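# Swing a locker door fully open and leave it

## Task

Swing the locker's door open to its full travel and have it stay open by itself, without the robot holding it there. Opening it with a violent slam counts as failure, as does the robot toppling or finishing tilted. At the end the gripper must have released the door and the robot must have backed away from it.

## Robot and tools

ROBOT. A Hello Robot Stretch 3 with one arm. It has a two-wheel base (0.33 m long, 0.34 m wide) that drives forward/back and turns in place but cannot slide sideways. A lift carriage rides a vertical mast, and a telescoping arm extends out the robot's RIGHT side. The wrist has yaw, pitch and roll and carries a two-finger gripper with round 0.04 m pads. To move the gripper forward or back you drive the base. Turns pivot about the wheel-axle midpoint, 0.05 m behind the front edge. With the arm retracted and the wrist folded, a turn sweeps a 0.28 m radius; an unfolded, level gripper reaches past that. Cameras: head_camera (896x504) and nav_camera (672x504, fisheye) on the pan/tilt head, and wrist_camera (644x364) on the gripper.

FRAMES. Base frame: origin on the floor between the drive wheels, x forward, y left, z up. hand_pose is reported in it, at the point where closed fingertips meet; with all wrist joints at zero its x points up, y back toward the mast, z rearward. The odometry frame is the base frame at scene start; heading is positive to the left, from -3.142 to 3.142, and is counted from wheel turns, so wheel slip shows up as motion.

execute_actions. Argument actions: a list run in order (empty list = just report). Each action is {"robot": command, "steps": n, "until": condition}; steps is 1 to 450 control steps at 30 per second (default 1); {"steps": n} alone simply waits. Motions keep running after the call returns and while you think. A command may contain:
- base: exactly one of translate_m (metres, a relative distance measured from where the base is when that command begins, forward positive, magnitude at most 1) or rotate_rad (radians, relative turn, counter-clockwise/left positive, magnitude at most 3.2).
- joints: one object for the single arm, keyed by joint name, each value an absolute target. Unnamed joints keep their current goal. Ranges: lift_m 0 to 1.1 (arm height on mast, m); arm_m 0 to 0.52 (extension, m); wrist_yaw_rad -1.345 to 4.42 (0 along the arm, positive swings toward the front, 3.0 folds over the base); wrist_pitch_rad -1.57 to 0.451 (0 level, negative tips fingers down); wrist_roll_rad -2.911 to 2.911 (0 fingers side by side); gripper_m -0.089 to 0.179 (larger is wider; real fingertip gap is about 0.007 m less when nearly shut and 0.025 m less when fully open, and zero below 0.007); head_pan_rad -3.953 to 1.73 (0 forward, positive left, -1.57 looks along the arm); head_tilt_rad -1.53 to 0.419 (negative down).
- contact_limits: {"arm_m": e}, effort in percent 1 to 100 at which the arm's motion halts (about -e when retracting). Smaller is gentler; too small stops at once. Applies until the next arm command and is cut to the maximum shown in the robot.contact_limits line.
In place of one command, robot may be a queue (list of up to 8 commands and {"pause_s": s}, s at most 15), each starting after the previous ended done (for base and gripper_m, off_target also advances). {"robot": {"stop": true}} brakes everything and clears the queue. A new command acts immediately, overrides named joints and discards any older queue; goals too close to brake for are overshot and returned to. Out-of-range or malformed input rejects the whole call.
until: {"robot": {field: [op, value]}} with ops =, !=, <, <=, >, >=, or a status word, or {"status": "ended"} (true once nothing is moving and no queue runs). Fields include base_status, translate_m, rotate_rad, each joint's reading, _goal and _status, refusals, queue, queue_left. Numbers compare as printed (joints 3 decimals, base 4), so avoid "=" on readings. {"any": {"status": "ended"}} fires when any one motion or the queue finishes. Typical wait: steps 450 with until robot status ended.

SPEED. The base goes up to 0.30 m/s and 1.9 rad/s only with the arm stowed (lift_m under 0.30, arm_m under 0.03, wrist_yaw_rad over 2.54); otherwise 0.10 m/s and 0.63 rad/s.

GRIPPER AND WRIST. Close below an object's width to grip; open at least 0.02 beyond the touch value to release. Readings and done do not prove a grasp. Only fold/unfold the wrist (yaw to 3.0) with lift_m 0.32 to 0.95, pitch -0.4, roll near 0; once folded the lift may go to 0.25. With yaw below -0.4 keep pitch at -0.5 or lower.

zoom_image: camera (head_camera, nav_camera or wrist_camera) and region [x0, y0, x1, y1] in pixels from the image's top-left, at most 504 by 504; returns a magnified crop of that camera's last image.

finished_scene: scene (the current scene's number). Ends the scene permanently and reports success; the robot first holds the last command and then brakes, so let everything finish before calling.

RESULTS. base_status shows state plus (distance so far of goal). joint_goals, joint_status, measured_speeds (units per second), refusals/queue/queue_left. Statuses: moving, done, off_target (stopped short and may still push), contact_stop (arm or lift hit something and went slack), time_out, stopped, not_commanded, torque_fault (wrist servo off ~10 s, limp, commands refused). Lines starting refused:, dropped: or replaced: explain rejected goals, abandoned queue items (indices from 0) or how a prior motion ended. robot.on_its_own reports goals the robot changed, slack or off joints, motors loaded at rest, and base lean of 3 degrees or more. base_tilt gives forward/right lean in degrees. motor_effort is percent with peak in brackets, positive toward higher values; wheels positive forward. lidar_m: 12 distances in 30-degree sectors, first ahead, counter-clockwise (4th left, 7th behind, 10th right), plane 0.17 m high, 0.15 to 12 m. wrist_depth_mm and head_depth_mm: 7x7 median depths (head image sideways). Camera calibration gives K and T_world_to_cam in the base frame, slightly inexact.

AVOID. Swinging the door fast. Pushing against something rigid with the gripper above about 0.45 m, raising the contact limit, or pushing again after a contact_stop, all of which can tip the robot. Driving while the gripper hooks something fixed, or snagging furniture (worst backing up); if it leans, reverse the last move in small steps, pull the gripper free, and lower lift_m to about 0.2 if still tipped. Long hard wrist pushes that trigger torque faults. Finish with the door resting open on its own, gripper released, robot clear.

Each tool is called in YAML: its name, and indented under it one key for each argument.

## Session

execute_actions:
  actions: []

Scene clock: 0.00 s.
robot.base_odometry: x=+0.000 y=+0.000 heading=+0.000 (m, m, rad; robot's odometry frame)
robot.turned_by_wheels: +0.000 (rad since the last result)
robot.turned_by_imu: +0.000 (rad since the last result)
robot.base_tilt: forward=-0.2 right=-1.7 (deg)
robot.lidar_m: 2.77 2.86 2.04 2.02 2.35 2.07 1.53 1.96 1.54 1.47 1.54 2.08
robot.head_depth_mm: 2172 2712 2703 2754 2761 2825 2084 / 2168 2691 2735 2732 2760 2816 2095 / 2130 2679 2732 2709 2735 2789 2097 / 1947 2634 2673 2688 2727 2777 2121 / 1946 2615 2689 2714 2733 2740 2120 / 1924 2609 2646 2680 2687 2701 2146 / 1924 2621 2639 2664 2671 2708 2133
robot.base_status: not_commanded
robot.joint_positions: lift_m=+0.318 arm_m=+0.000 wrist_yaw_rad=+2.990 wrist_pitch_rad=-0.518 wrist_roll_rad=-0.010 gripper_m=+0.037 head_pan_rad=+0.016 head_tilt_rad=+0.009
robot.joint_goals: lift_m=+0.318 arm_m=+0.000 wrist_yaw_rad=+2.990 wrist_pitch_rad=-0.518 wrist_roll_rad=-0.010 gripper_m=+0.037 head_pan_rad=+0.016 head_tilt_rad=+0.009
robot.joint_status: lift_m=not_commanded arm_m=not_commanded wrist_yaw_rad=not_commanded wrist_pitch_rad=not_commanded wrist_roll_rad=not_commanded gripper_m=not_commanded head_pan_rad=not_commanded head_tilt_rad=not_commanded
robot.measured_speeds: translate_m=+0.000 rotate_rad=+0.000 lift_m=+0.000 arm_m=+0.000 wrist_yaw_rad=+0.000 wrist_pitch_rad=+0.000 wrist_roll_rad=+0.000 head_pan_rad=+0.000 head_tilt_rad=+0.000
robot: refusals=0 queue=idle queue_left=0
robot.motor_effort: left_wheel=-1 right_wheel=+0 lift_m=+32 arm_m=-1 wrist_yaw_rad=+0 wrist_pitch_rad=+4 wrist_roll_rad=+1 gripper_m=+0 head_pan_rad=-1 head_tilt_rad=+2 (%)
robot.hand_pose: x=+0.0106 y=+0.0636 z=+0.3091 quat_wxyz=(+0.232, +0.691, +0.130, +0.672) (m; robot's base frame)
robot.wrist_depth_mm: - - - - - - - / - - - - - - - / 797 810 793 780 790 778 774 / 672 660 640 657 650 644 645 / 566 565 - 559 567 550 542 / 497 516 - - - 480 468 / 443 - - - 429 430 426
pictures: head_camera (sideways: a quarter turn clockwise sets it upright), nav_camera (sideways: a quarter turn counterclockwise sets it upright), wrist_camera
camera_calibration (this result's frames):
head_camera: T_world_to_cam=[[-0.0307458, 0.0326252, -0.998995, 1.31954], [0.00228786, 0.999467, 0.0325702, -0.0453457], [0.999525, -0.00128416, -0.030804, -0.00840348], [0, 0, 0, 1]] pos_world=[0.0490736, 0.00226037, 1.31943]
nav_camera: T_world_to_cam=[[-0.0547561, 0.0157257, 0.998376, -1.25445], [-0.0433417, -0.998971, 0.013358, 0.0403409], [0.997559, -0.0425399, 0.0553813, -0.113671], [0, 0, 0, 1]] pos_world=[0.0464529, 0.055191, 1.25817]
wrist_camera: T_world_to_cam=[[0.992388, -0.122587, 0.0117522, -0.00613131], [-0.0699955, -0.639998, -0.765182, 0.31146], [0.101323, 0.758535, -0.643707, 0.312591], [0, 0, 0, 1]] pos_world=[-0.00378712, -0.0385291, 0.439613]
Images, in order (width x height): head_camera 896x504, nav_camera 672x504, wrist_camera 644x364.

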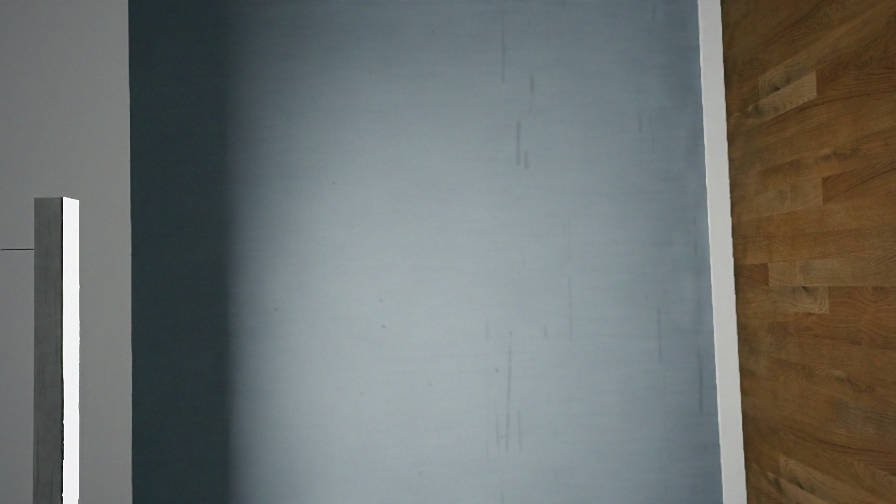

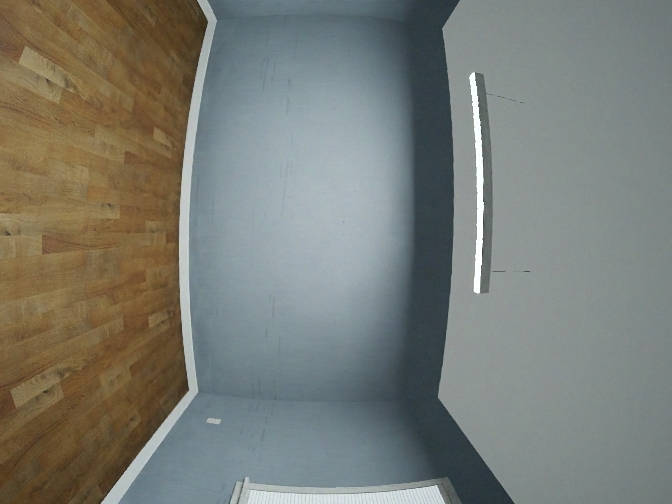

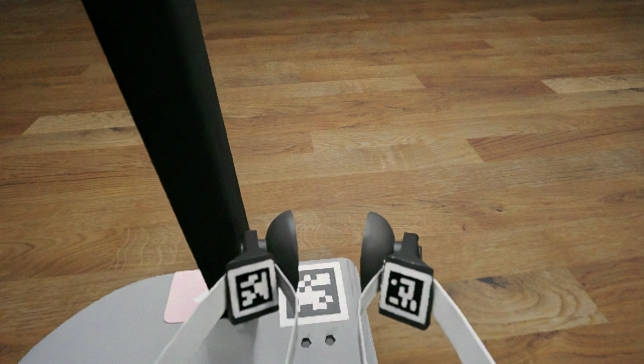

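execute_actions:
  actions:
    - {"robot": {"joints": {"head_pan_rad": -3.14, "head_tilt_rad": -0.2, "lift_m": 0.28}}, "steps": 150, "until": {"robot": {"status": "ended"}}}

Scene clock: 15.00 s.
robot.base_odometry: x=+0.000 y=+0.000 heading=+0.000 (m, m, rad; robot's odometry frame)
robot.turned_by_wheels: +0.000 (rad since the last result)
robot.turned_by_imu: +0.001 (rad since the last result)
robot.base_tilt: forward=-0.1 right=-1.7 (deg)
robot.lidar_m: 2.78 2.87 2.04 2.02 2.35 2.08 1.53 1.96 1.54 1.47 1.55 2.09
robot.head_depth_mm: 1789 1866 1965 2052 2160 2069 1605 / 1766 1854 1949 2037 2139 2069 1615 / 1768 1849 1924 2015 2128 2082 1626 / 1740 1816 1910 1984 1624 2072 1634 / 1738 1806 1904 1951 1524 2010 1625 / 1717 1808 1892 1953 1444 2101 1634 / 1718 1773 1857 1944 1444 2099 1642
robot.base_status: not_commanded
robot.joint_positions: lift_m=+0.280 arm_m=+0.000 wrist_yaw_rad=+2.990 wrist_pitch_rad=-0.518 wrist_roll_rad=-0.010 gripper_m=+0.037 head_pan_rad=-3.133 head_tilt_rad=-0.197
robot.joint_goals: lift_m=+0.280 arm_m=+0.000 wrist_yaw_rad=+2.990 wrist_pitch_rad=-0.518 wrist_roll_rad=-0.010 gripper_m=+0.037 head_pan_rad=-3.140 head_tilt_rad=-0.200
robot.joint_status: lift_m=done arm_m=not_commanded wrist_yaw_rad=not_commanded wrist_pitch_rad=not_commanded wrist_roll_rad=not_commanded gripper_m=not_commanded head_pan_rad=done head_tilt_rad=done
robot.measured_speeds: translate_m=+0.000 rotate_rad=+0.000 lift_m=+0.000 arm_m=+0.000 wrist_yaw_rad=+0.000 wrist_pitch_rad=+0.000 wrist_roll_rad=+0.000 head_pan_rad=+0.000 head_tilt_rad=+0.000
robot: refusals=0 queue=done queue_left=0
robot.motor_effort: left_wheel=+0(1) right_wheel=+0(0) lift_m=+22(31) arm_m=-1(0) wrist_yaw_rad=+0(0) wrist_pitch_rad=+5(5) wrist_roll_rad=+1(1) gripper_m=+1(0) head_pan_rad=-4(28) head_tilt_rad=-1(16) (%)
robot.hand_pose: x=+0.0106 y=+0.0635 z=+0.2712 quat_wxyz=(+0.232, +0.691, +0.130, +0.672) (m; robot's base frame)
robot.wrist_depth_mm: - - - - - - - / 916 - 903 914 877 886 901 / 749 734 717 731 715 718 694 / 606 611 599 597 601 593 598 / 509 508 - 529 512 505 510 / 464 - - - - 436 446 / - - - - 388 394 391
pictures: head_camera (sideways: a quarter turn clockwise sets it upright), nav_camera (sideways: a quarter turn counterclockwise sets it upright), wrist_camera
camera_calibration (this result's frames):
head_camera: T_world_to_cam=[[0.234661, -0.0310424, -0.971582, 1.28197], [-0.0157445, -0.99948, 0.0281311, -0.0394482], [-0.97195, 0.00869579, -0.235027, 0.269463], [0, 0, 0, 1]] pos_world=[-0.0395441, -0.00197555, 1.30998]
nav_camera: T_world_to_cam=[[-0.15118, -0.0179353, 0.988344, -1.24053], [0.0465069, 0.998599, 0.0252352, 0.0243352], [-0.987412, 0.0497799, -0.150134, 0.165983], [0, 0, 0, 1]] pos_world=[-0.024782, -0.054813, 1.25038]
wrist_camera: T_world_to_cam=[[0.992389, -0.122581, 0.0117381, -0.00567973], [-0.0700525, -0.64037, -0.764865, 0.282311], [0.101275, 0.758222, -0.644083, 0.288338], [0, 0, 0, 1]] pos_world=[-0.0037884, -0.0385376, 0.40171]
Images, in order (width x height): head_camera 896x504, nav_camera 672x504, wrist_camera 644x364.

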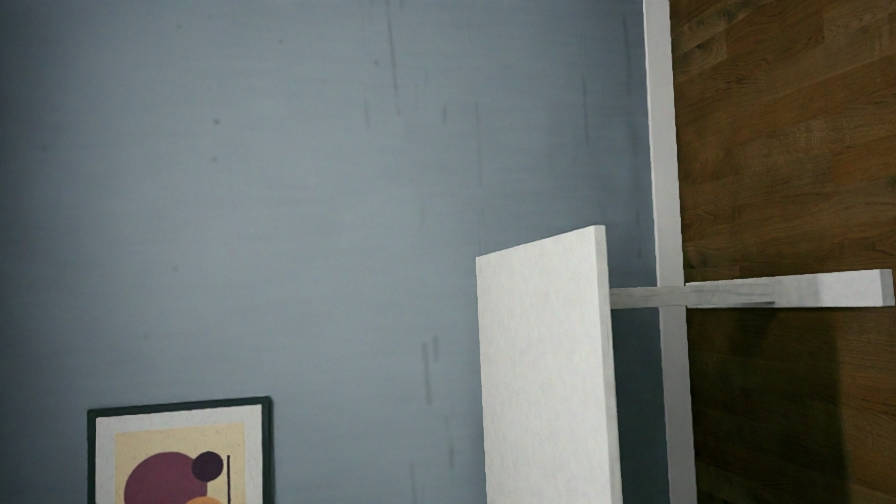

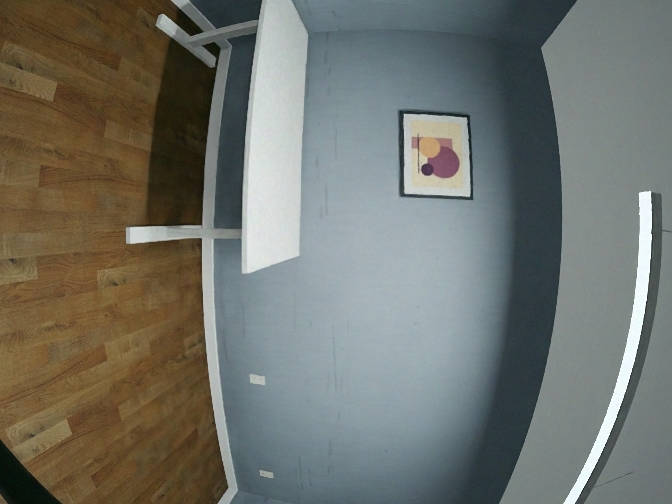

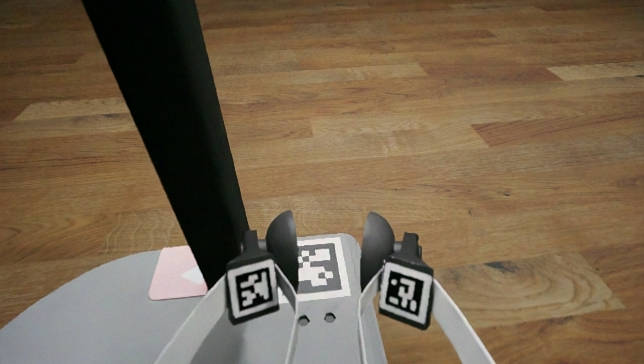

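execute_actions:
  actions:
    - {"robot": {"base": {"rotate_rad": -1.87}, "joints": {"head_tilt_rad": -0.15}}, "steps": 150, "until": {"robot": {"status": "ended"}}}

Scene clock: 33.23 s.
robot.base_odometry: x=+0.000 y=+0.000 heading=-1.870 (m, m, rad; robot's odometry frame)
robot.turned_by_wheels: -1.870 (rad since the last result)
robot.turned_by_imu: -1.858 (rad since the last result)
robot.base_tilt: forward=-0.2 right=-1.6 (deg)
robot.lidar_m: 1.47 1.47 1.69 2.78 2.78 2.71 2.02 2.27 2.38 2.00 1.53 1.74
robot.head_depth_mm: 2388 2528 2593 2749 2854 2175 1689 / 2294 2433 2542 2634 2755 2155 1657 / 2269 2320 2425 2517 2625 2201 1682 / 2124 1935 1987 2077 2183 2212 1699 / 1813 1867 1947 2027 2157 2211 1692 / 2007 2071 2179 2231 2324 2207 1704 / 1958 2023 2097 2159 2254 2227 1698
robot.base_status: done (rotate_rad -1.8699 of -1.8700)
robot.joint_positions: lift_m=+0.280 arm_m=+0.000 wrist_yaw_rad=+2.990 wrist_pitch_rad=-0.518 wrist_roll_rad=-0.010 gripper_m=+0.037 head_pan_rad=-3.133 head_tilt_rad=-0.161
robot.joint_goals: lift_m=+0.280 arm_m=+0.000 wrist_yaw_rad=+2.990 wrist_pitch_rad=-0.518 wrist_roll_rad=-0.010 gripper_m=+0.037 head_pan_rad=-3.140 head_tilt_rad=-0.150
robot.joint_status: lift_m=done arm_m=not_commanded wrist_yaw_rad=not_commanded wrist_pitch_rad=not_commanded wrist_roll_rad=not_commanded gripper_m=not_commanded head_pan_rad=done head_tilt_rad=done
robot.measured_speeds: translate_m=+0.000 rotate_rad=+0.000 lift_m=+0.000 arm_m=+0.000 wrist_yaw_rad=+0.000 wrist_pitch_rad=+0.000 wrist_roll_rad=+0.000 head_pan_rad=+0.000 head_tilt_rad=+0.000
robot: refusals=0 queue=done queue_left=0
robot.motor_effort: left_wheel=+1(7) right_wheel=-2(6) lift_m=+22(22) arm_m=-1(1) wrist_yaw_rad=+0(0) wrist_pitch_rad=+5(5) wrist_roll_rad=+1(1) gripper_m=+0(0) head_pan_rad=-3(3) head_tilt_rad=+4(9) (%)
robot.hand_pose: x=+0.0106 y=+0.0635 z=+0.2712 quat_wxyz=(+0.232, +0.691, +0.130, +0.672) (m; robot's base frame)
robot.wrist_depth_mm: - - - - - - - / 954 - 940 909 922 867 895 / 760 725 718 740 721 724 705 / 607 602 602 585 589 594 595 / 527 522 - 536 510 506 510 / 461 - - - - 442 432 / - - - - 386 392 385
pictures: head_camera (sideways: a quarter turn clockwise sets it upright), nav_camera (sideways: a quarter turn counterclockwise sets it upright), wrist_camera
camera_calibration (this result's frames):
head_camera: T_world_to_cam=[[0.199186, -0.0314603, -0.979457, 1.29248], [-0.0152322, -0.999463, 0.0290053, -0.0405908], [-0.979843, 0.00914188, -0.199558, 0.223344], [0, 0, 0, 1]] pos_world=[-0.0392202, -0.00194883, 1.31168]
nav_camera: T_world_to_cam=[[-0.115177, -0.0175567, 0.99319, -1.24711], [0.047913, 0.998582, 0.0232083, 0.0269643], [-0.992189, 0.0502598, -0.114172, 0.1192], [0, 0, 0, 1]] pos_world=[-0.026661, -0.0548121, 1.2516]
wrist_camera: T_world_to_cam=[[0.992389, -0.122581, 0.0117376, -0.00568207], [-0.070055, -0.640388, -0.76485, 0.28228], [0.101272, 0.758206, -0.644102, 0.288356], [0, 0, 0, 1]] pos_world=[-0.0037885, -0.0385605, 0.401699]
Images, in order (width x height): head_camera 896x504, nav_camera 672x504, wrist_camera 644x364.

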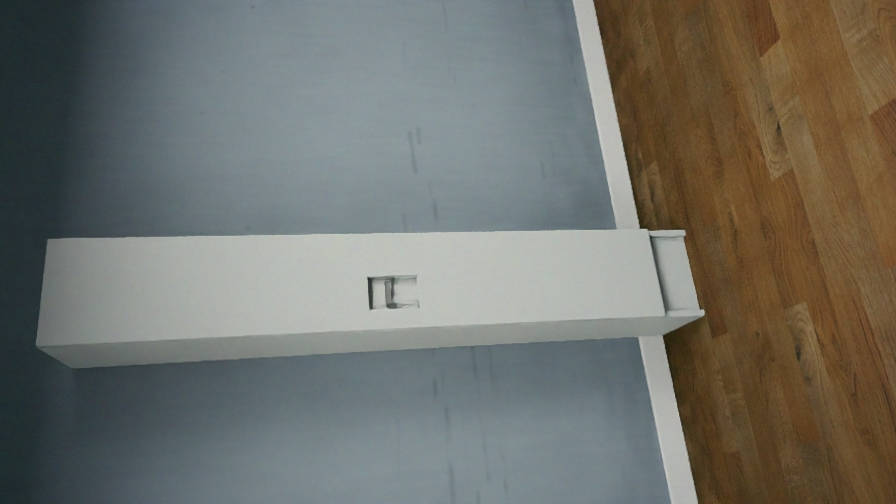

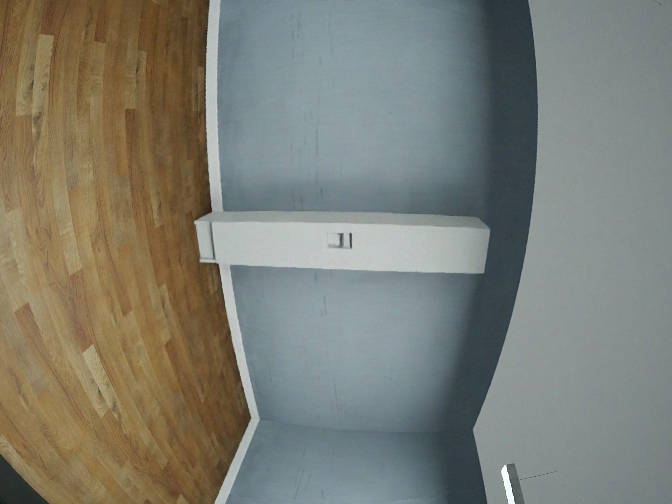

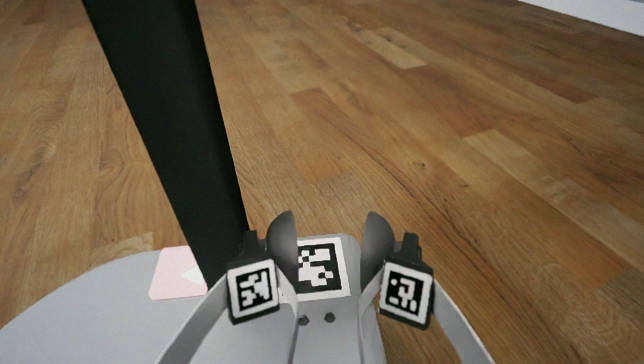

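execute_actions:
  actions:
    - {"robot": {"base": {"rotate_rad": -0.082}, "joints": {"lift_m": 0.295, "wrist_pitch_rad": -0.4}}, "steps": 60, "until": {"robot": {"base_status": ["!=", "moving"]}}}
    - {"robot": {"base": {"translate_m": -1.0}, "joints": {"head_pan_rad": -1.57, "head_tilt_rad": -0.45}}, "steps": 200, "until": {"robot": {"translate_m": ["<=", -0.44]}}}
    - {"robot": {"base": {"translate_m": -0.995}}, "steps": 200, "until": {"robot": {"translate_m": ["<=", -0.6]}}}
    - {"robot": {"joints": {"lift_m": 0.947}}, "steps": 100, "until": {"robot": {"lift_m": [">", 0.34]}}}
    - {"robot": {"joints": {"wrist_yaw_rad": 0.0, "gripper_m": 0.0, "wrist_roll_rad": 0.0}}, "steps": 200, "until": {"robot": {"base_status": ["!=", "moving"]}}}
    - {"robot": {"base": {"rotate_rad": -1.153}}, "steps": 200, "until": {"robot": {"wrist_yaw_rad": ["<", 1.0]}}}
    - {"robot": {"joints": {"wrist_pitch_rad": -0.3, "arm_m": 0.17}}, "steps": 300, "until": {"robot": {"status": "ended"}}}

Scene clock: 124.17 s.
robot.base_odometry: x=+0.535 y=+1.336 heading=-3.105 (m, m, rad; robot's odometry frame)
robot.turned_by_wheels: -1.235 (rad since the last result)
robot.turned_by_imu: -1.232 (rad since the last result)
robot.base_tilt: forward=-0.2 right=-1.6 (deg)
robot.lidar_m: 2.54 2.48 2.90 2.83 2.96 2.29 2.23 1.30 0.64 0.62 0.98 1.37
robot.head_depth_mm: 507 551 605 - - 1320 1319 / 505 548 603 - - 846 1013 / 503 546 598 - - 851 969 / 501 544 595 - - 840 965 / 500 543 595 667 773 1229 1286 / 763 837 920 1012 1131 1283 1320 / 769 832 911 1012 1115 1263 1313
robot.base_status: done (rotate_rad -1.1529 of -1.1530)
robot.joint_positions: lift_m=+0.947 arm_m=+0.170 wrist_yaw_rad=+0.000 wrist_pitch_rad=-0.319 wrist_roll_rad=-0.007 gripper_m=+0.000 head_pan_rad=-1.577 head_tilt_rad=-0.445
robot.joint_goals: lift_m=+0.947 arm_m=+0.170 wrist_yaw_rad=+0.000 wrist_pitch_rad=-0.300 wrist_roll_rad=+0.000 gripper_m=+0.000 head_pan_rad=-1.570 head_tilt_rad=-0.450
robot.joint_status: lift_m=done arm_m=done wrist_yaw_rad=done wrist_pitch_rad=done wrist_roll_rad=done gripper_m=done head_pan_rad=done head_tilt_rad=done
robot.measured_speeds: translate_m=+0.000 rotate_rad=+0.000 lift_m=+0.000 arm_m=+0.000 wrist_yaw_rad=+0.000 wrist_pitch_rad=+0.000 wrist_roll_rad=+0.000 head_pan_rad=+0.000 head_tilt_rad=+0.000
robot: refusals=0 queue=done queue_left=0
robot.motor_effort: left_wheel=+1(5) right_wheel=-2(8) lift_m=+42(44) arm_m=+3(3) wrist_yaw_rad=+0(1) wrist_pitch_rad=+7(9) wrist_roll_rad=+5(6) gripper_m=-2(82) head_pan_rad=+2(29) head_tilt_rad=-2(21) (%)
robot.hand_pose: x=-0.0214 y=-0.5504 z=+0.9820 quat_wxyz=(+0.701, +0.113, -0.695, -0.112) (m; robot's base frame)
robot.wrist_depth_mm: 499 485 187 203 205 179 171 / 533 520 201 202 210 193 183 / 576 562 220 234 238 205 198 / 635 603 242 248 255 222 214 / 694 675 640 243 244 239 234 / 770 754 717 - 267 262 256 / 902 838 788 313 304 294 299
pictures: head_camera (sideways: a quarter turn clockwise sets it upright), nav_camera (sideways: a quarter turn counterclockwise sets it upright), wrist_camera
camera_calibration (this result's frames):
head_camera: T_world_to_cam=[[0.0359399, 0.46489, -0.884639, 1.16969], [0.999097, -0.0367821, 0.0212605, -0.036686], [-0.0226551, -0.884604, -0.465792, 0.56399], [0, 0, 0, 1]] pos_world=[0.00739154, -0.0462196, 1.29824]
nav_camera: T_world_to_cam=[[0.0142365, -0.38878, 0.921221, -1.15385], [-0.997843, 0.0535277, 0.0380107, 0.0140836], [-0.0640887, -0.919775, -0.387179, 0.46887], [0, 0, 0, 1]] pos_world=[0.0605293, -0.0180919, 1.24395]
wrist_camera: T_world_to_cam=[[-0.999581, -0.0255109, 0.0136817, -0.0485909], [-0.0242466, 0.479624, -0.877139, 1.1583], [0.0158145, -0.877103, -0.480042, 0.151917], [0, 0, 0, 1]] pos_world=[-0.0228882, -0.423542, 1.08958]
Images, in order (width x height): head_camera 896x504, nav_camera 672x504, wrist_camera 644x364.

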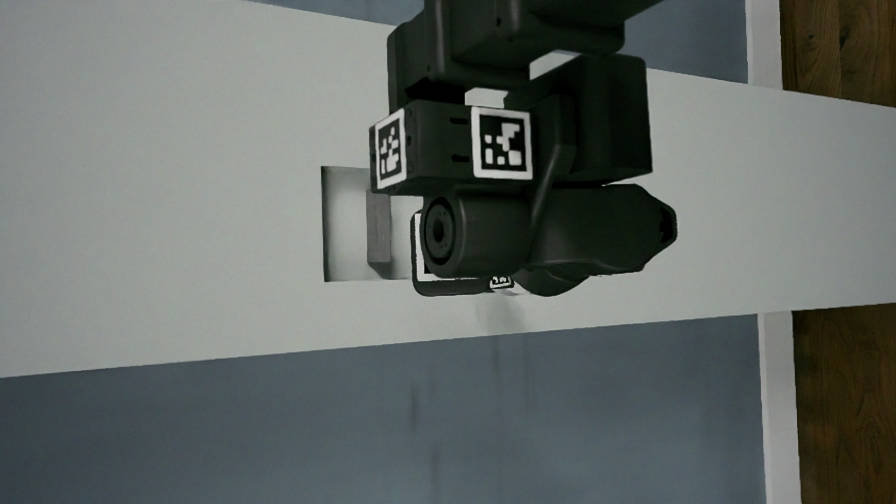

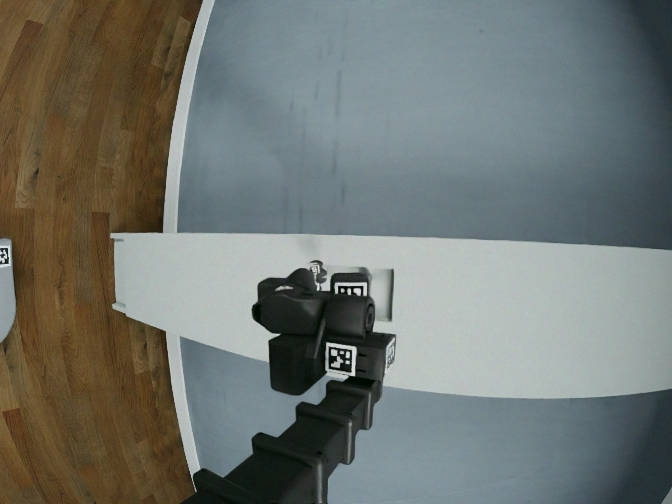

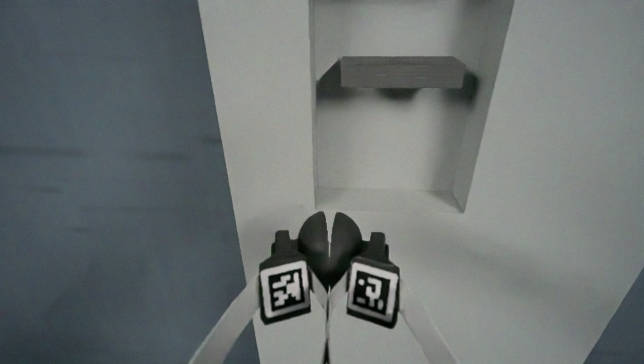

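execute_actions:
  actions: []

Scene clock: 140.20 s.
robot.base_odometry: x=+0.535 y=+1.336 heading=-3.105 (m, m, rad; robot's odometry frame)
robot.turned_by_wheels: +0.000 (rad since the last result)
robot.turned_by_imu: +0.001 (rad since the last result)
robot.base_tilt: forward=-0.2 right=-1.6 (deg)
robot.lidar_m: 2.54 2.48 2.90 2.83 2.96 2.29 2.23 1.31 0.64 0.62 0.98 1.38
robot.head_depth_mm: 508 551 605 - - 1317 1322 / 506 549 600 - - 844 1020 / 504 547 596 - - 850 968 / 502 546 596 - - 844 964 / 499 543 595 668 774 1238 1284 / 764 840 913 1009 1133 1270 1324 / 768 833 911 1006 1124 1263 1324
robot.base_status: done (rotate_rad -1.1529 of -1.1530)
robot.joint_positions: lift_m=+0.947 arm_m=+0.170 wrist_yaw_rad=+0.000 wrist_pitch_rad=-0.319 wrist_roll_rad=-0.007 gripper_m=+0.000 head_pan_rad=-1.577 head_tilt_rad=-0.445
robot.joint_goals: lift_m=+0.947 arm_m=+0.170 wrist_yaw_rad=+0.000 wrist_pitch_rad=-0.300 wrist_roll_rad=+0.000 gripper_m=+0.000 head_pan_rad=-1.570 head_tilt_rad=-0.450
robot.joint_status: lift_m=done arm_m=done wrist_yaw_rad=done wrist_pitch_rad=done wrist_roll_rad=done gripper_m=done head_pan_rad=done head_tilt_rad=done
robot.measured_speeds: translate_m=+0.000 rotate_rad=+0.000 lift_m=+0.000 arm_m=+0.000 wrist_yaw_rad=+0.000 wrist_pitch_rad=+0.000 wrist_roll_rad=+0.000 head_pan_rad=+0.000 head_tilt_rad=+0.000
robot: refusals=0 queue=done queue_left=0
robot.motor_effort: left_wheel=+1(1) right_wheel=-2(2) lift_m=+41(41) arm_m=+3(2) wrist_yaw_rad=+0(0) wrist_pitch_rad=+7(7) wrist_roll_rad=+4(4) gripper_m=-2(2) head_pan_rad=+2(2) head_tilt_rad=-3(2) (%)
robot.hand_pose: x=-0.0214 y=-0.5504 z=+0.9820 quat_wxyz=(+0.701, +0.113, -0.695, -0.112) (m; robot's base frame)
robot.wrist_depth_mm: 492 488 186 204 208 179 172 / 524 508 201 201 210 191 183 / 574 554 221 236 238 203 198 / 635 618 243 248 254 220 213 / 696 674 650 242 245 240 234 / 771 746 726 - 267 266 259 / 880 850 807 312 305 293 300
pictures: head_camera (sideways: a quarter turn clockwise sets it upright), nav_camera (sideways: a quarter turn counterclockwise sets it upright), wrist_camera
camera_calibration (this result's frames):
head_camera: T_world_to_cam=[[0.0359399, 0.46489, -0.884639, 1.16969], [0.999097, -0.036782, 0.0212605, -0.036686], [-0.022655, -0.884604, -0.465792, 0.563989], [0, 0, 0, 1]] pos_world=[0.00739154, -0.0462196, 1.29824]
nav_camera: T_world_to_cam=[[0.0142365, -0.38878, 0.921221, -1.15385], [-0.997843, 0.0535276, 0.0380107, 0.0140837], [-0.0640886, -0.919775, -0.387179, 0.46887], [0, 0, 0, 1]] pos_world=[0.0605293, -0.0180919, 1.24395]
wrist_camera: T_world_to_cam=[[-0.999581, -0.0255108, 0.0136817, -0.0485908], [-0.0242465, 0.479624, -0.877139, 1.1583], [0.0158144, -0.877103, -0.480042, 0.151917], [0, 0, 0, 1]] pos_world=[-0.0228882, -0.423542, 1.08958]
Images, in order (width x height): head_camera 896x504, nav_camera 672x504, wrist_camera 644x364.

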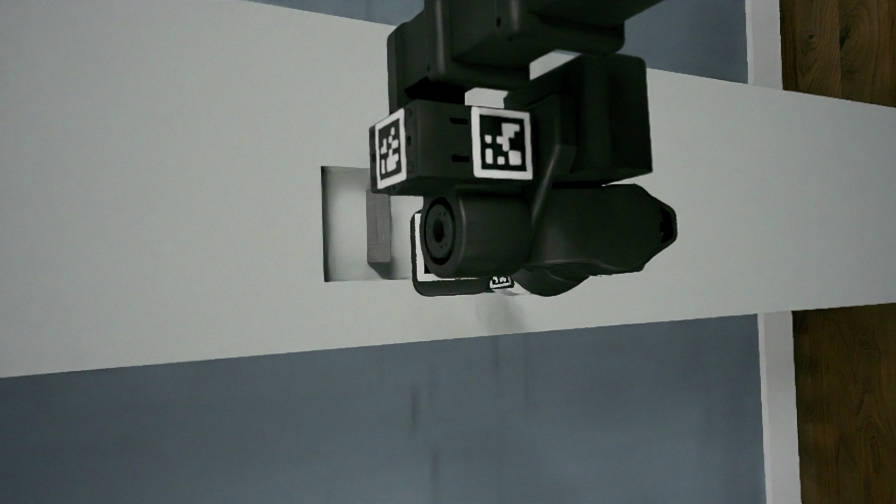

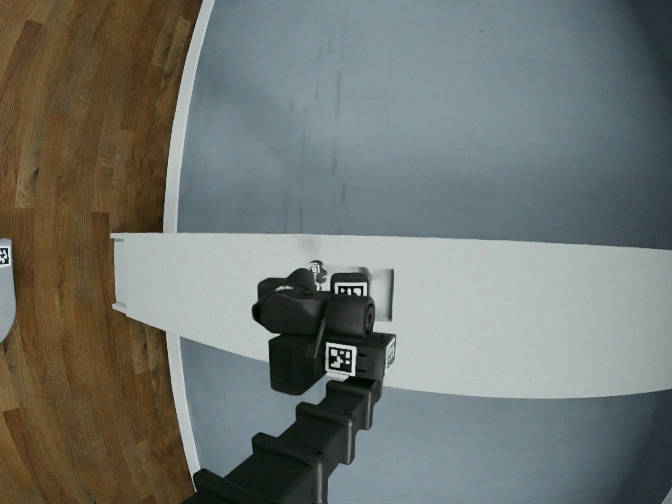

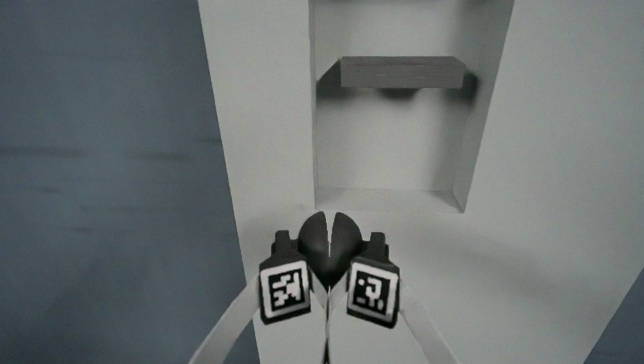

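zoom_image:
  camera: "wrist_camera"
  region: [280, 0, 540, 260]

zoom_image:
  camera: "head_camera"
  region: [290, 130, 490, 330]

Region (280, 0, 540, 260) of wrist_camera's 644x364 image, scaled by 1.938.

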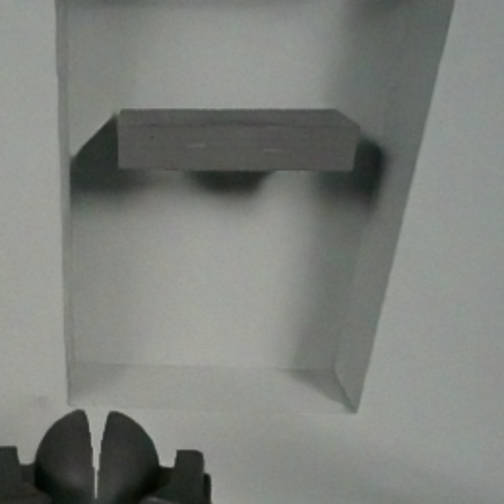

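Region (290, 130, 490, 330) of head_camera's 896x504 image, scaled by 2.520, with more detail than that image has.

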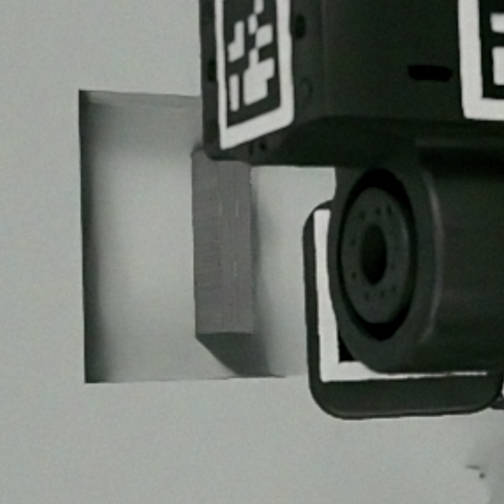

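execute_actions:
  actions:
    - {"robot": {"base": {"translate_m": -0.044}, "joints": {"lift_m": 0.973, "arm_m": 0.2}}, "steps": 150, "until": {"robot": {"status": "ended"}}}

Scene clock: 203.30 s.
robot.base_odometry: x=+0.579 y=+1.338 heading=-3.105 (m, m, rad; robot's odometry frame)
robot.turned_by_wheels: +0.000 (rad since the last result)
robot.turned_by_imu: +0.001 (rad since the last result)
robot.base_tilt: forward=-0.2 right=-1.6 (deg)
robot.lidar_m: 2.59 2.51 2.87 2.83 2.96 2.26 2.18 1.30 0.64 0.62 0.98 1.38
robot.head_depth_mm: 517 835 907 - 1170 1312 1306 / 504 547 585 - 781 1241 1284 / 503 544 581 - 761 840 966 / 500 543 586 - 760 831 958 / 497 542 592 663 728 829 974 / 496 546 613 979 1123 1271 1315 / 770 834 911 1004 1127 1264 1320
robot.base_status: done (translate_m -0.0440 of -0.0440)
robot.joint_positions: lift_m=+0.973 arm_m=+0.200 wrist_yaw_rad=+0.000 wrist_pitch_rad=-0.319 wrist_roll_rad=-0.007 gripper_m=+0.000 head_pan_rad=-1.577 head_tilt_rad=-0.445
robot.joint_goals: lift_m=+0.973 arm_m=+0.200 wrist_yaw_rad=+0.000 wrist_pitch_rad=-0.300 wrist_roll_rad=+0.000 gripper_m=+0.000 head_pan_rad=-1.570 head_tilt_rad=-0.450
robot.joint_status: lift_m=done arm_m=done wrist_yaw_rad=done wrist_pitch_rad=done wrist_roll_rad=done gripper_m=done head_pan_rad=done head_tilt_rad=done
robot.measured_speeds: translate_m=+0.000 rotate_rad=+0.000 lift_m=+0.000 arm_m=+0.000 wrist_yaw_rad=+0.000 wrist_pitch_rad=+0.000 wrist_roll_rad=+0.000 head_pan_rad=+0.000 head_tilt_rad=+0.000
robot: refusals=0 queue=done queue_left=0
robot.motor_effort: left_wheel=+1(2) right_wheel=-2(5) lift_m=+42(43) arm_m=+2(4) wrist_yaw_rad=+0(0) wrist_pitch_rad=+7(7) wrist_roll_rad=+5(4) gripper_m=-2(2) head_pan_rad=+2(2) head_tilt_rad=-2(2) (%)
robot.hand_pose: x=-0.0214 y=-0.5804 z=+1.0081 quat_wxyz=(+0.701, +0.113, -0.695, -0.112) (m; robot's base frame)
robot.wrist_depth_mm: 458 158 165 182 173 148 145 / 503 172 184 196 187 159 156 / 550 190 188 189 180 172 167 / 597 565 207 230 196 184 180 / 650 637 222 243 211 203 197 / 728 709 239 - 226 222 222 / 826 816 271 263 258 249 650
pictures: head_camera (sideways: a quarter turn clockwise sets it upright), nav_camera (sideways: a quarter turn counterclockwise sets it upright), wrist_camera
camera_calibration (this result's frames):
head_camera: T_world_to_cam=[[0.0359399, 0.46489, -0.884639, 1.16969], [0.999097, -0.036782, 0.0212605, -0.036686], [-0.022655, -0.884604, -0.465792, 0.563989], [0, 0, 0, 1]] pos_world=[0.00739154, -0.0462196, 1.29824]
nav_camera: T_world_to_cam=[[0.0142365, -0.38878, 0.921221, -1.15385], [-0.997843, 0.0535276, 0.0380107, 0.0140837], [-0.0640886, -0.919775, -0.387179, 0.46887], [0, 0, 0, 1]] pos_world=[0.0605293, -0.0180919, 1.24395]
wrist_camera: T_world_to_cam=[[-0.999581, -0.0255097, 0.0136837, -0.0497138], [-0.0242466, 0.479561, -0.877174, 1.19552], [0.0158143, -0.877138, -0.479978, 0.138005], [0, 0, 0, 1]] pos_world=[-0.0228882, -0.453542, 1.1156]
Images, in order (width x height): head_camera 896x504, nav_camera 672x504, wrist_camera 644x364.

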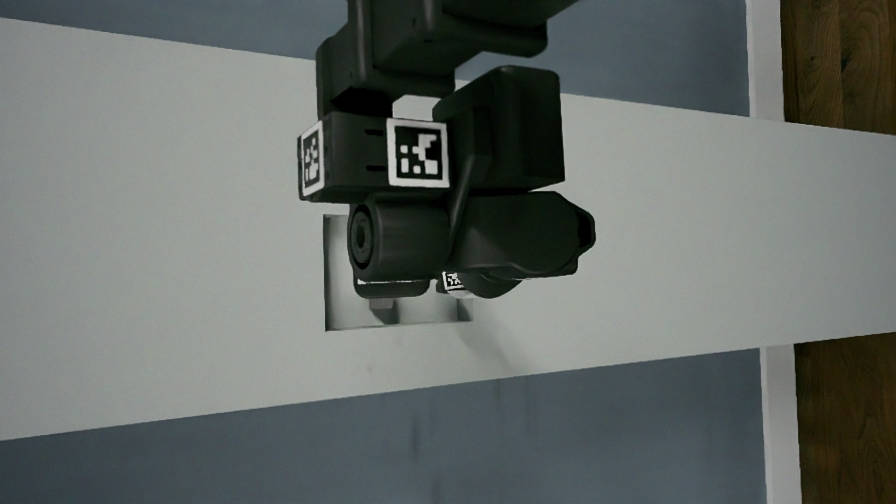

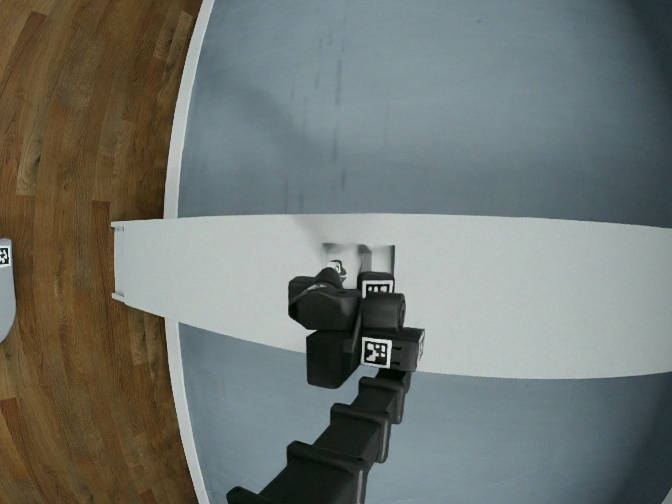

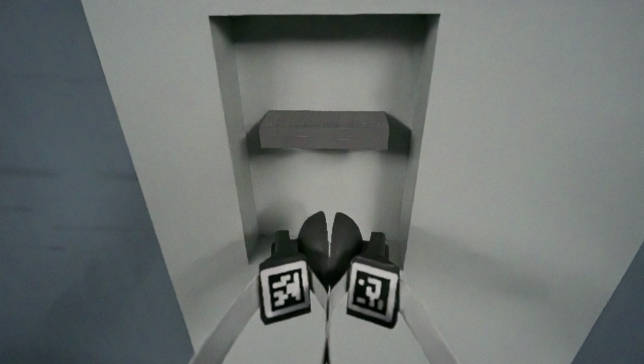

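execute_actions:
  actions:
    - {"robot": {"joints": {"arm_m": 0.256}, "contact_limits": {"arm_m": 10}}, "steps": 150, "until": {"robot": {"status": "ended"}}}

Scene clock: 219.93 s.
robot.base_odometry: x=+0.579 y=+1.338 heading=-3.105 (m, m, rad; robot's odometry frame)
robot.turned_by_wheels: +0.000 (rad since the last result)
robot.turned_by_imu: +0.001 (rad since the last result)
robot.base_tilt: forward=-0.1 right=-1.6 (deg)
robot.lidar_m: 2.58 2.52 2.88 2.83 2.96 2.25 2.19 1.30 0.64 0.62 0.98 1.37
robot.head_depth_mm: 519 830 908 - 1167 1315 1315 / 505 548 583 696 753 1246 1288 / 502 547 - - 739 837 968 / 501 542 579 - 735 835 958 / 498 540 589 665 731 827 973 / 497 546 616 981 1117 1281 1321 / 763 832 909 1005 1119 1264 1326
robot.base_status: done (translate_m -0.0440 of -0.0440)
robot.joint_positions: lift_m=+0.973 arm_m=+0.256 wrist_yaw_rad=+0.000 wrist_pitch_rad=-0.319 wrist_roll_rad=-0.007 gripper_m=+0.000 head_pan_rad=-1.577 head_tilt_rad=-0.445
robot.joint_goals: lift_m=+0.973 arm_m=+0.256 wrist_yaw_rad=+0.000 wrist_pitch_rad=-0.300 wrist_roll_rad=+0.000 gripper_m=+0.000 head_pan_rad=-1.570 head_tilt_rad=-0.450
robot.joint_status: lift_m=done arm_m=done wrist_yaw_rad=done wrist_pitch_rad=done wrist_roll_rad=done gripper_m=done head_pan_rad=done head_tilt_rad=done
robot.measured_speeds: translate_m=+0.000 rotate_rad=+0.000 lift_m=+0.000 arm_m=+0.000 wrist_yaw_rad=+0.000 wrist_pitch_rad=+0.000 wrist_roll_rad=+0.000 head_pan_rad=+0.000 head_tilt_rad=+0.000
robot: refusals=0 queue=done queue_left=0
robot.motor_effort: left_wheel=+1(0) right_wheel=-2(2) lift_m=+42(42) arm_m=+3(5) wrist_yaw_rad=+0(1) wrist_pitch_rad=+7(7) wrist_roll_rad=+5(5) gripper_m=-2(2) head_pan_rad=+2(2) head_tilt_rad=-2(2) (%)
robot.contact_limits: arm_m 10 (drawing in: default 21, maximum 34; extending or still: default 28, maximum 46)
robot.hand_pose: x=-0.0214 y=-0.6364 z=+1.0081 quat_wxyz=(+0.701, +0.113, -0.695, -0.112) (m; robot's base frame)
robot.wrist_depth_mm: 107 106 104 131 129 99 97 / 116 117 143 141 138 107 104 / 128 125 152 151 148 115 112 / 143 136 144 135 142 124 121 / 575 150 180 176 171 135 132 / 657 167 171 - 161 150 145 / 728 192 186 184 180 167 161
pictures: head_camera (sideways: a quarter turn clockwise sets it upright), nav_camera (sideways: a quarter turn counterclockwise sets it upright), wrist_camera
camera_calibration (this result's frames):
head_camera: T_world_to_cam=[[0.0359399, 0.46489, -0.884639, 1.16969], [0.999097, -0.0367821, 0.0212605, -0.036686], [-0.0226551, -0.884604, -0.465792, 0.563989], [0, 0, 0, 1]] pos_world=[0.00739154, -0.0462196, 1.29824]
nav_camera: T_world_to_cam=[[0.0142365, -0.38878, 0.921221, -1.15385], [-0.997843, 0.0535278, 0.0380107, 0.0140837], [-0.0640887, -0.919775, -0.387179, 0.46887], [0, 0, 0, 1]] pos_world=[0.0605293, -0.0180919, 1.24395]
wrist_camera: T_world_to_cam=[[-0.999581, -0.0255095, 0.013683, -0.0511416], [-0.0242459, 0.479561, -0.877174, 1.22237], [0.0158144, -0.877138, -0.479978, 0.0888826], [0, 0, 0, 1]] pos_world=[-0.0228883, -0.509545, 1.1156]
Images, in order (width x height): head_camera 896x504, nav_camera 672x504, wrist_camera 644x364.

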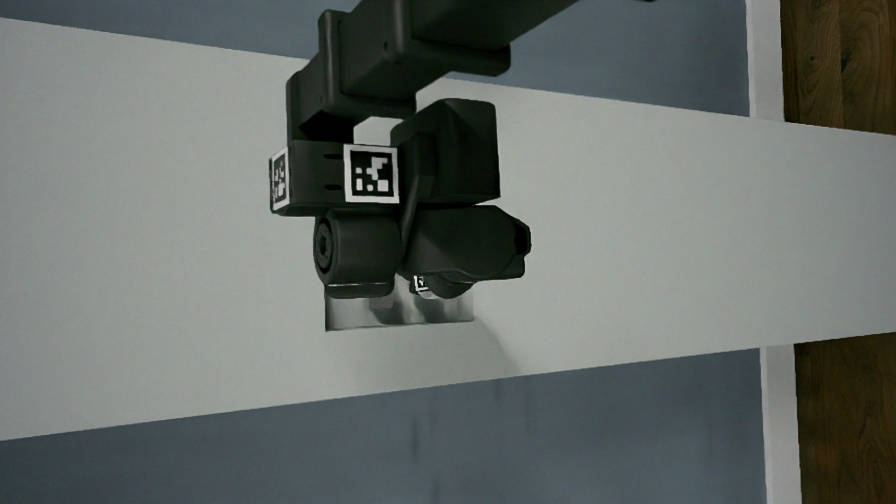

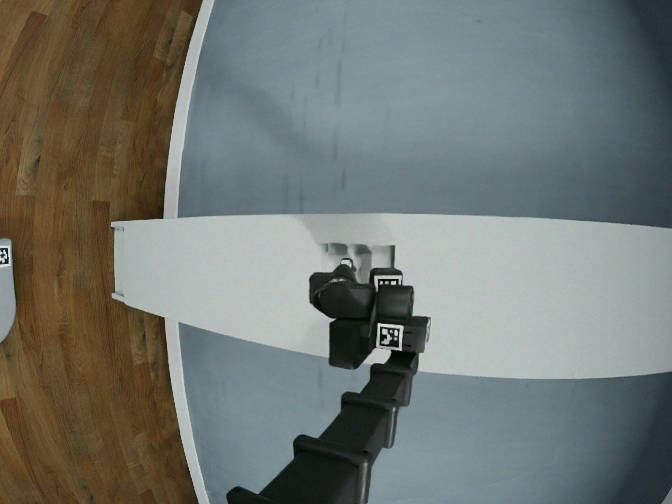

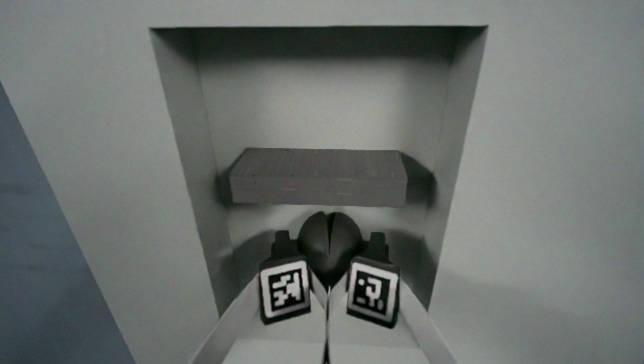

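execute_actions:
  actions:
    - {"robot": {"joints": {"lift_m": 0.993}}, "steps": 60, "until": {"robot": {"status": "ended"}}}

Scene clock: 249.20 s.
robot.base_odometry: x=+0.579 y=+1.338 heading=-3.105 (m, m, rad; robot's odometry frame)
robot.turned_by_wheels: +0.000 (rad since the last result)
robot.turned_by_imu: +0.001 (rad since the last result)
robot.base_tilt: forward=-0.1 right=-1.6 (deg)
robot.lidar_m: 2.58 2.52 2.88 2.83 2.96 2.25 2.19 1.30 0.64 0.62 0.98 1.37
robot.head_depth_mm: 516 833 - 1073 1162 1311 1317 / 501 548 - 677 757 1248 1290 / 502 540 - 686 738 837 964 / 499 542 - - 734 834 953 / 499 540 590 663 729 826 975 / 496 544 604 980 1128 1271 1322 / 768 832 910 1003 1126 1277 1324
robot.base_status: done (translate_m -0.0440 of -0.0440)
robot.joint_positions: lift_m=+0.993 arm_m=+0.256 wrist_yaw_rad=+0.001 wrist_pitch_rad=-0.336 wrist_roll_rad=-0.007 gripper_m=+0.000 head_pan_rad=-1.577 head_tilt_rad=-0.445
robot.joint_goals: lift_m=+0.993 arm_m=+0.256 wrist_yaw_rad=+0.000 wrist_pitch_rad=-0.300 wrist_roll_rad=+0.000 gripper_m=+0.000 head_pan_rad=-1.570 head_tilt_rad=-0.450
robot.joint_status: lift_m=done arm_m=done wrist_yaw_rad=done wrist_pitch_rad=done wrist_roll_rad=done gripper_m=done head_pan_rad=done head_tilt_rad=done
robot.measured_speeds: translate_m=+0.000 rotate_rad=+0.000 lift_m=+0.000 arm_m=+0.000 wrist_yaw_rad=+0.000 wrist_pitch_rad=+0.000 wrist_roll_rad=+0.000 head_pan_rad=+0.000 head_tilt_rad=+0.000
robot: refusals=0 queue=done queue_left=0
robot.motor_effort: left_wheel=+0(1) right_wheel=-2(2) lift_m=+43(45) arm_m=+2(2) wrist_yaw_rad=+0(0) wrist_pitch_rad=+12(13) wrist_roll_rad=+5(5) gripper_m=-2(2) head_pan_rad=+1(1) head_tilt_rad=-2(2) (%)
robot.contact_limits: arm_m 10 (drawing in: default 21, maximum 34; extending or still: default 28, maximum 46)
robot.hand_pose: x=-0.0214 y=-0.6348 z=+1.0241 quat_wxyz=(+0.700, +0.119, -0.694, -0.118) (m; robot's base frame)
robot.wrist_depth_mm: 106 105 103 101 100 98 96 / 115 114 112 110 107 105 104 / 126 125 153 153 147 115 111 / 144 136 158 158 158 124 122 / 593 150 169 142 144 136 134 / 668 168 171 - 161 151 147 / 764 197 194 197 188 170 165
pictures: head_camera (sideways: a quarter turn clockwise sets it upright), nav_camera (sideways: a quarter turn counterclockwise sets it upright), wrist_camera
camera_calibration (this result's frames):
head_camera: T_world_to_cam=[[0.0359401, 0.46489, -0.884639, 1.16969], [0.999097, -0.0367825, 0.0212605, -0.036686], [-0.0226554, -0.884604, -0.465792, 0.563989], [0, 0, 0, 1]] pos_world=[0.00739152, -0.0462196, 1.29824]
nav_camera: T_world_to_cam=[[0.0142364, -0.38878, 0.921221, -1.15385], [-0.997843, 0.0535281, 0.0380107, 0.0140837], [-0.064089, -0.919775, -0.387179, 0.46887], [0, 0, 0, 1]] pos_world=[0.0605293, -0.0180919, 1.24395]
wrist_camera: T_world_to_cam=[[-0.999581, -0.0257316, 0.0132659, -0.0510339], [-0.0242528, 0.494081, -0.869078, 1.23654], [0.0158083, -0.869035, -0.494498, 0.118008], [0, 0, 0, 1]] pos_world=[-0.0228884, -0.509713, 1.13368]
Images, in order (width x height): head_camera 896x504, nav_camera 672x504, wrist_camera 644x364.

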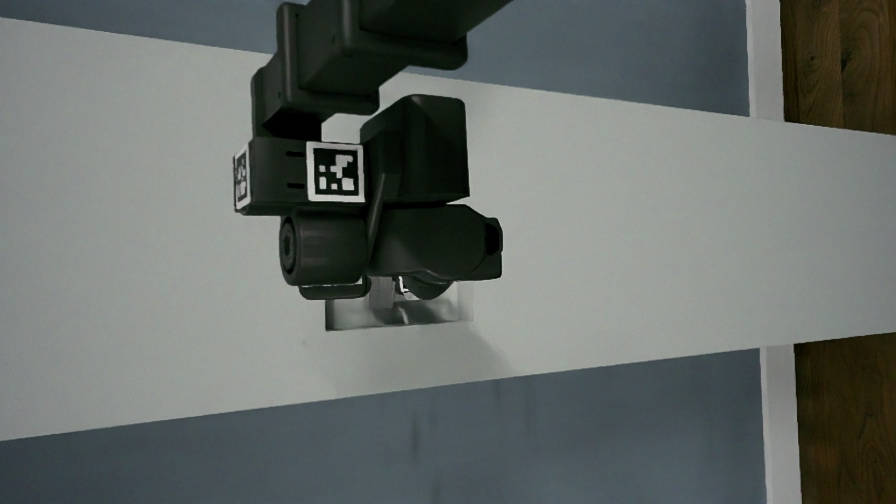

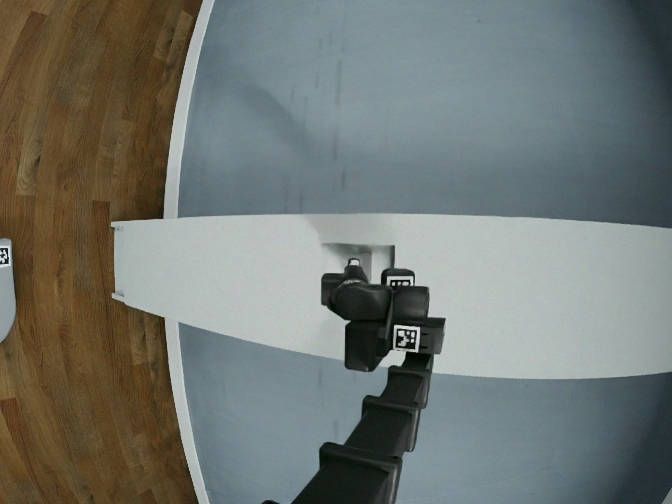

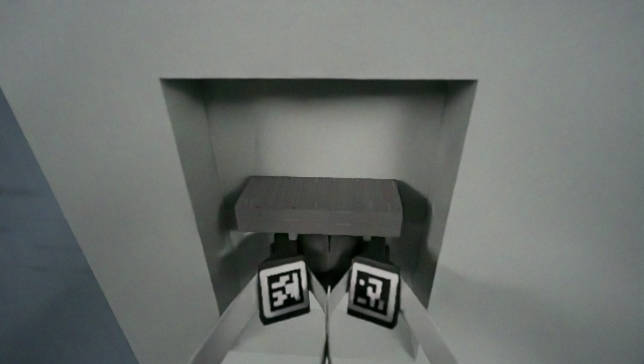

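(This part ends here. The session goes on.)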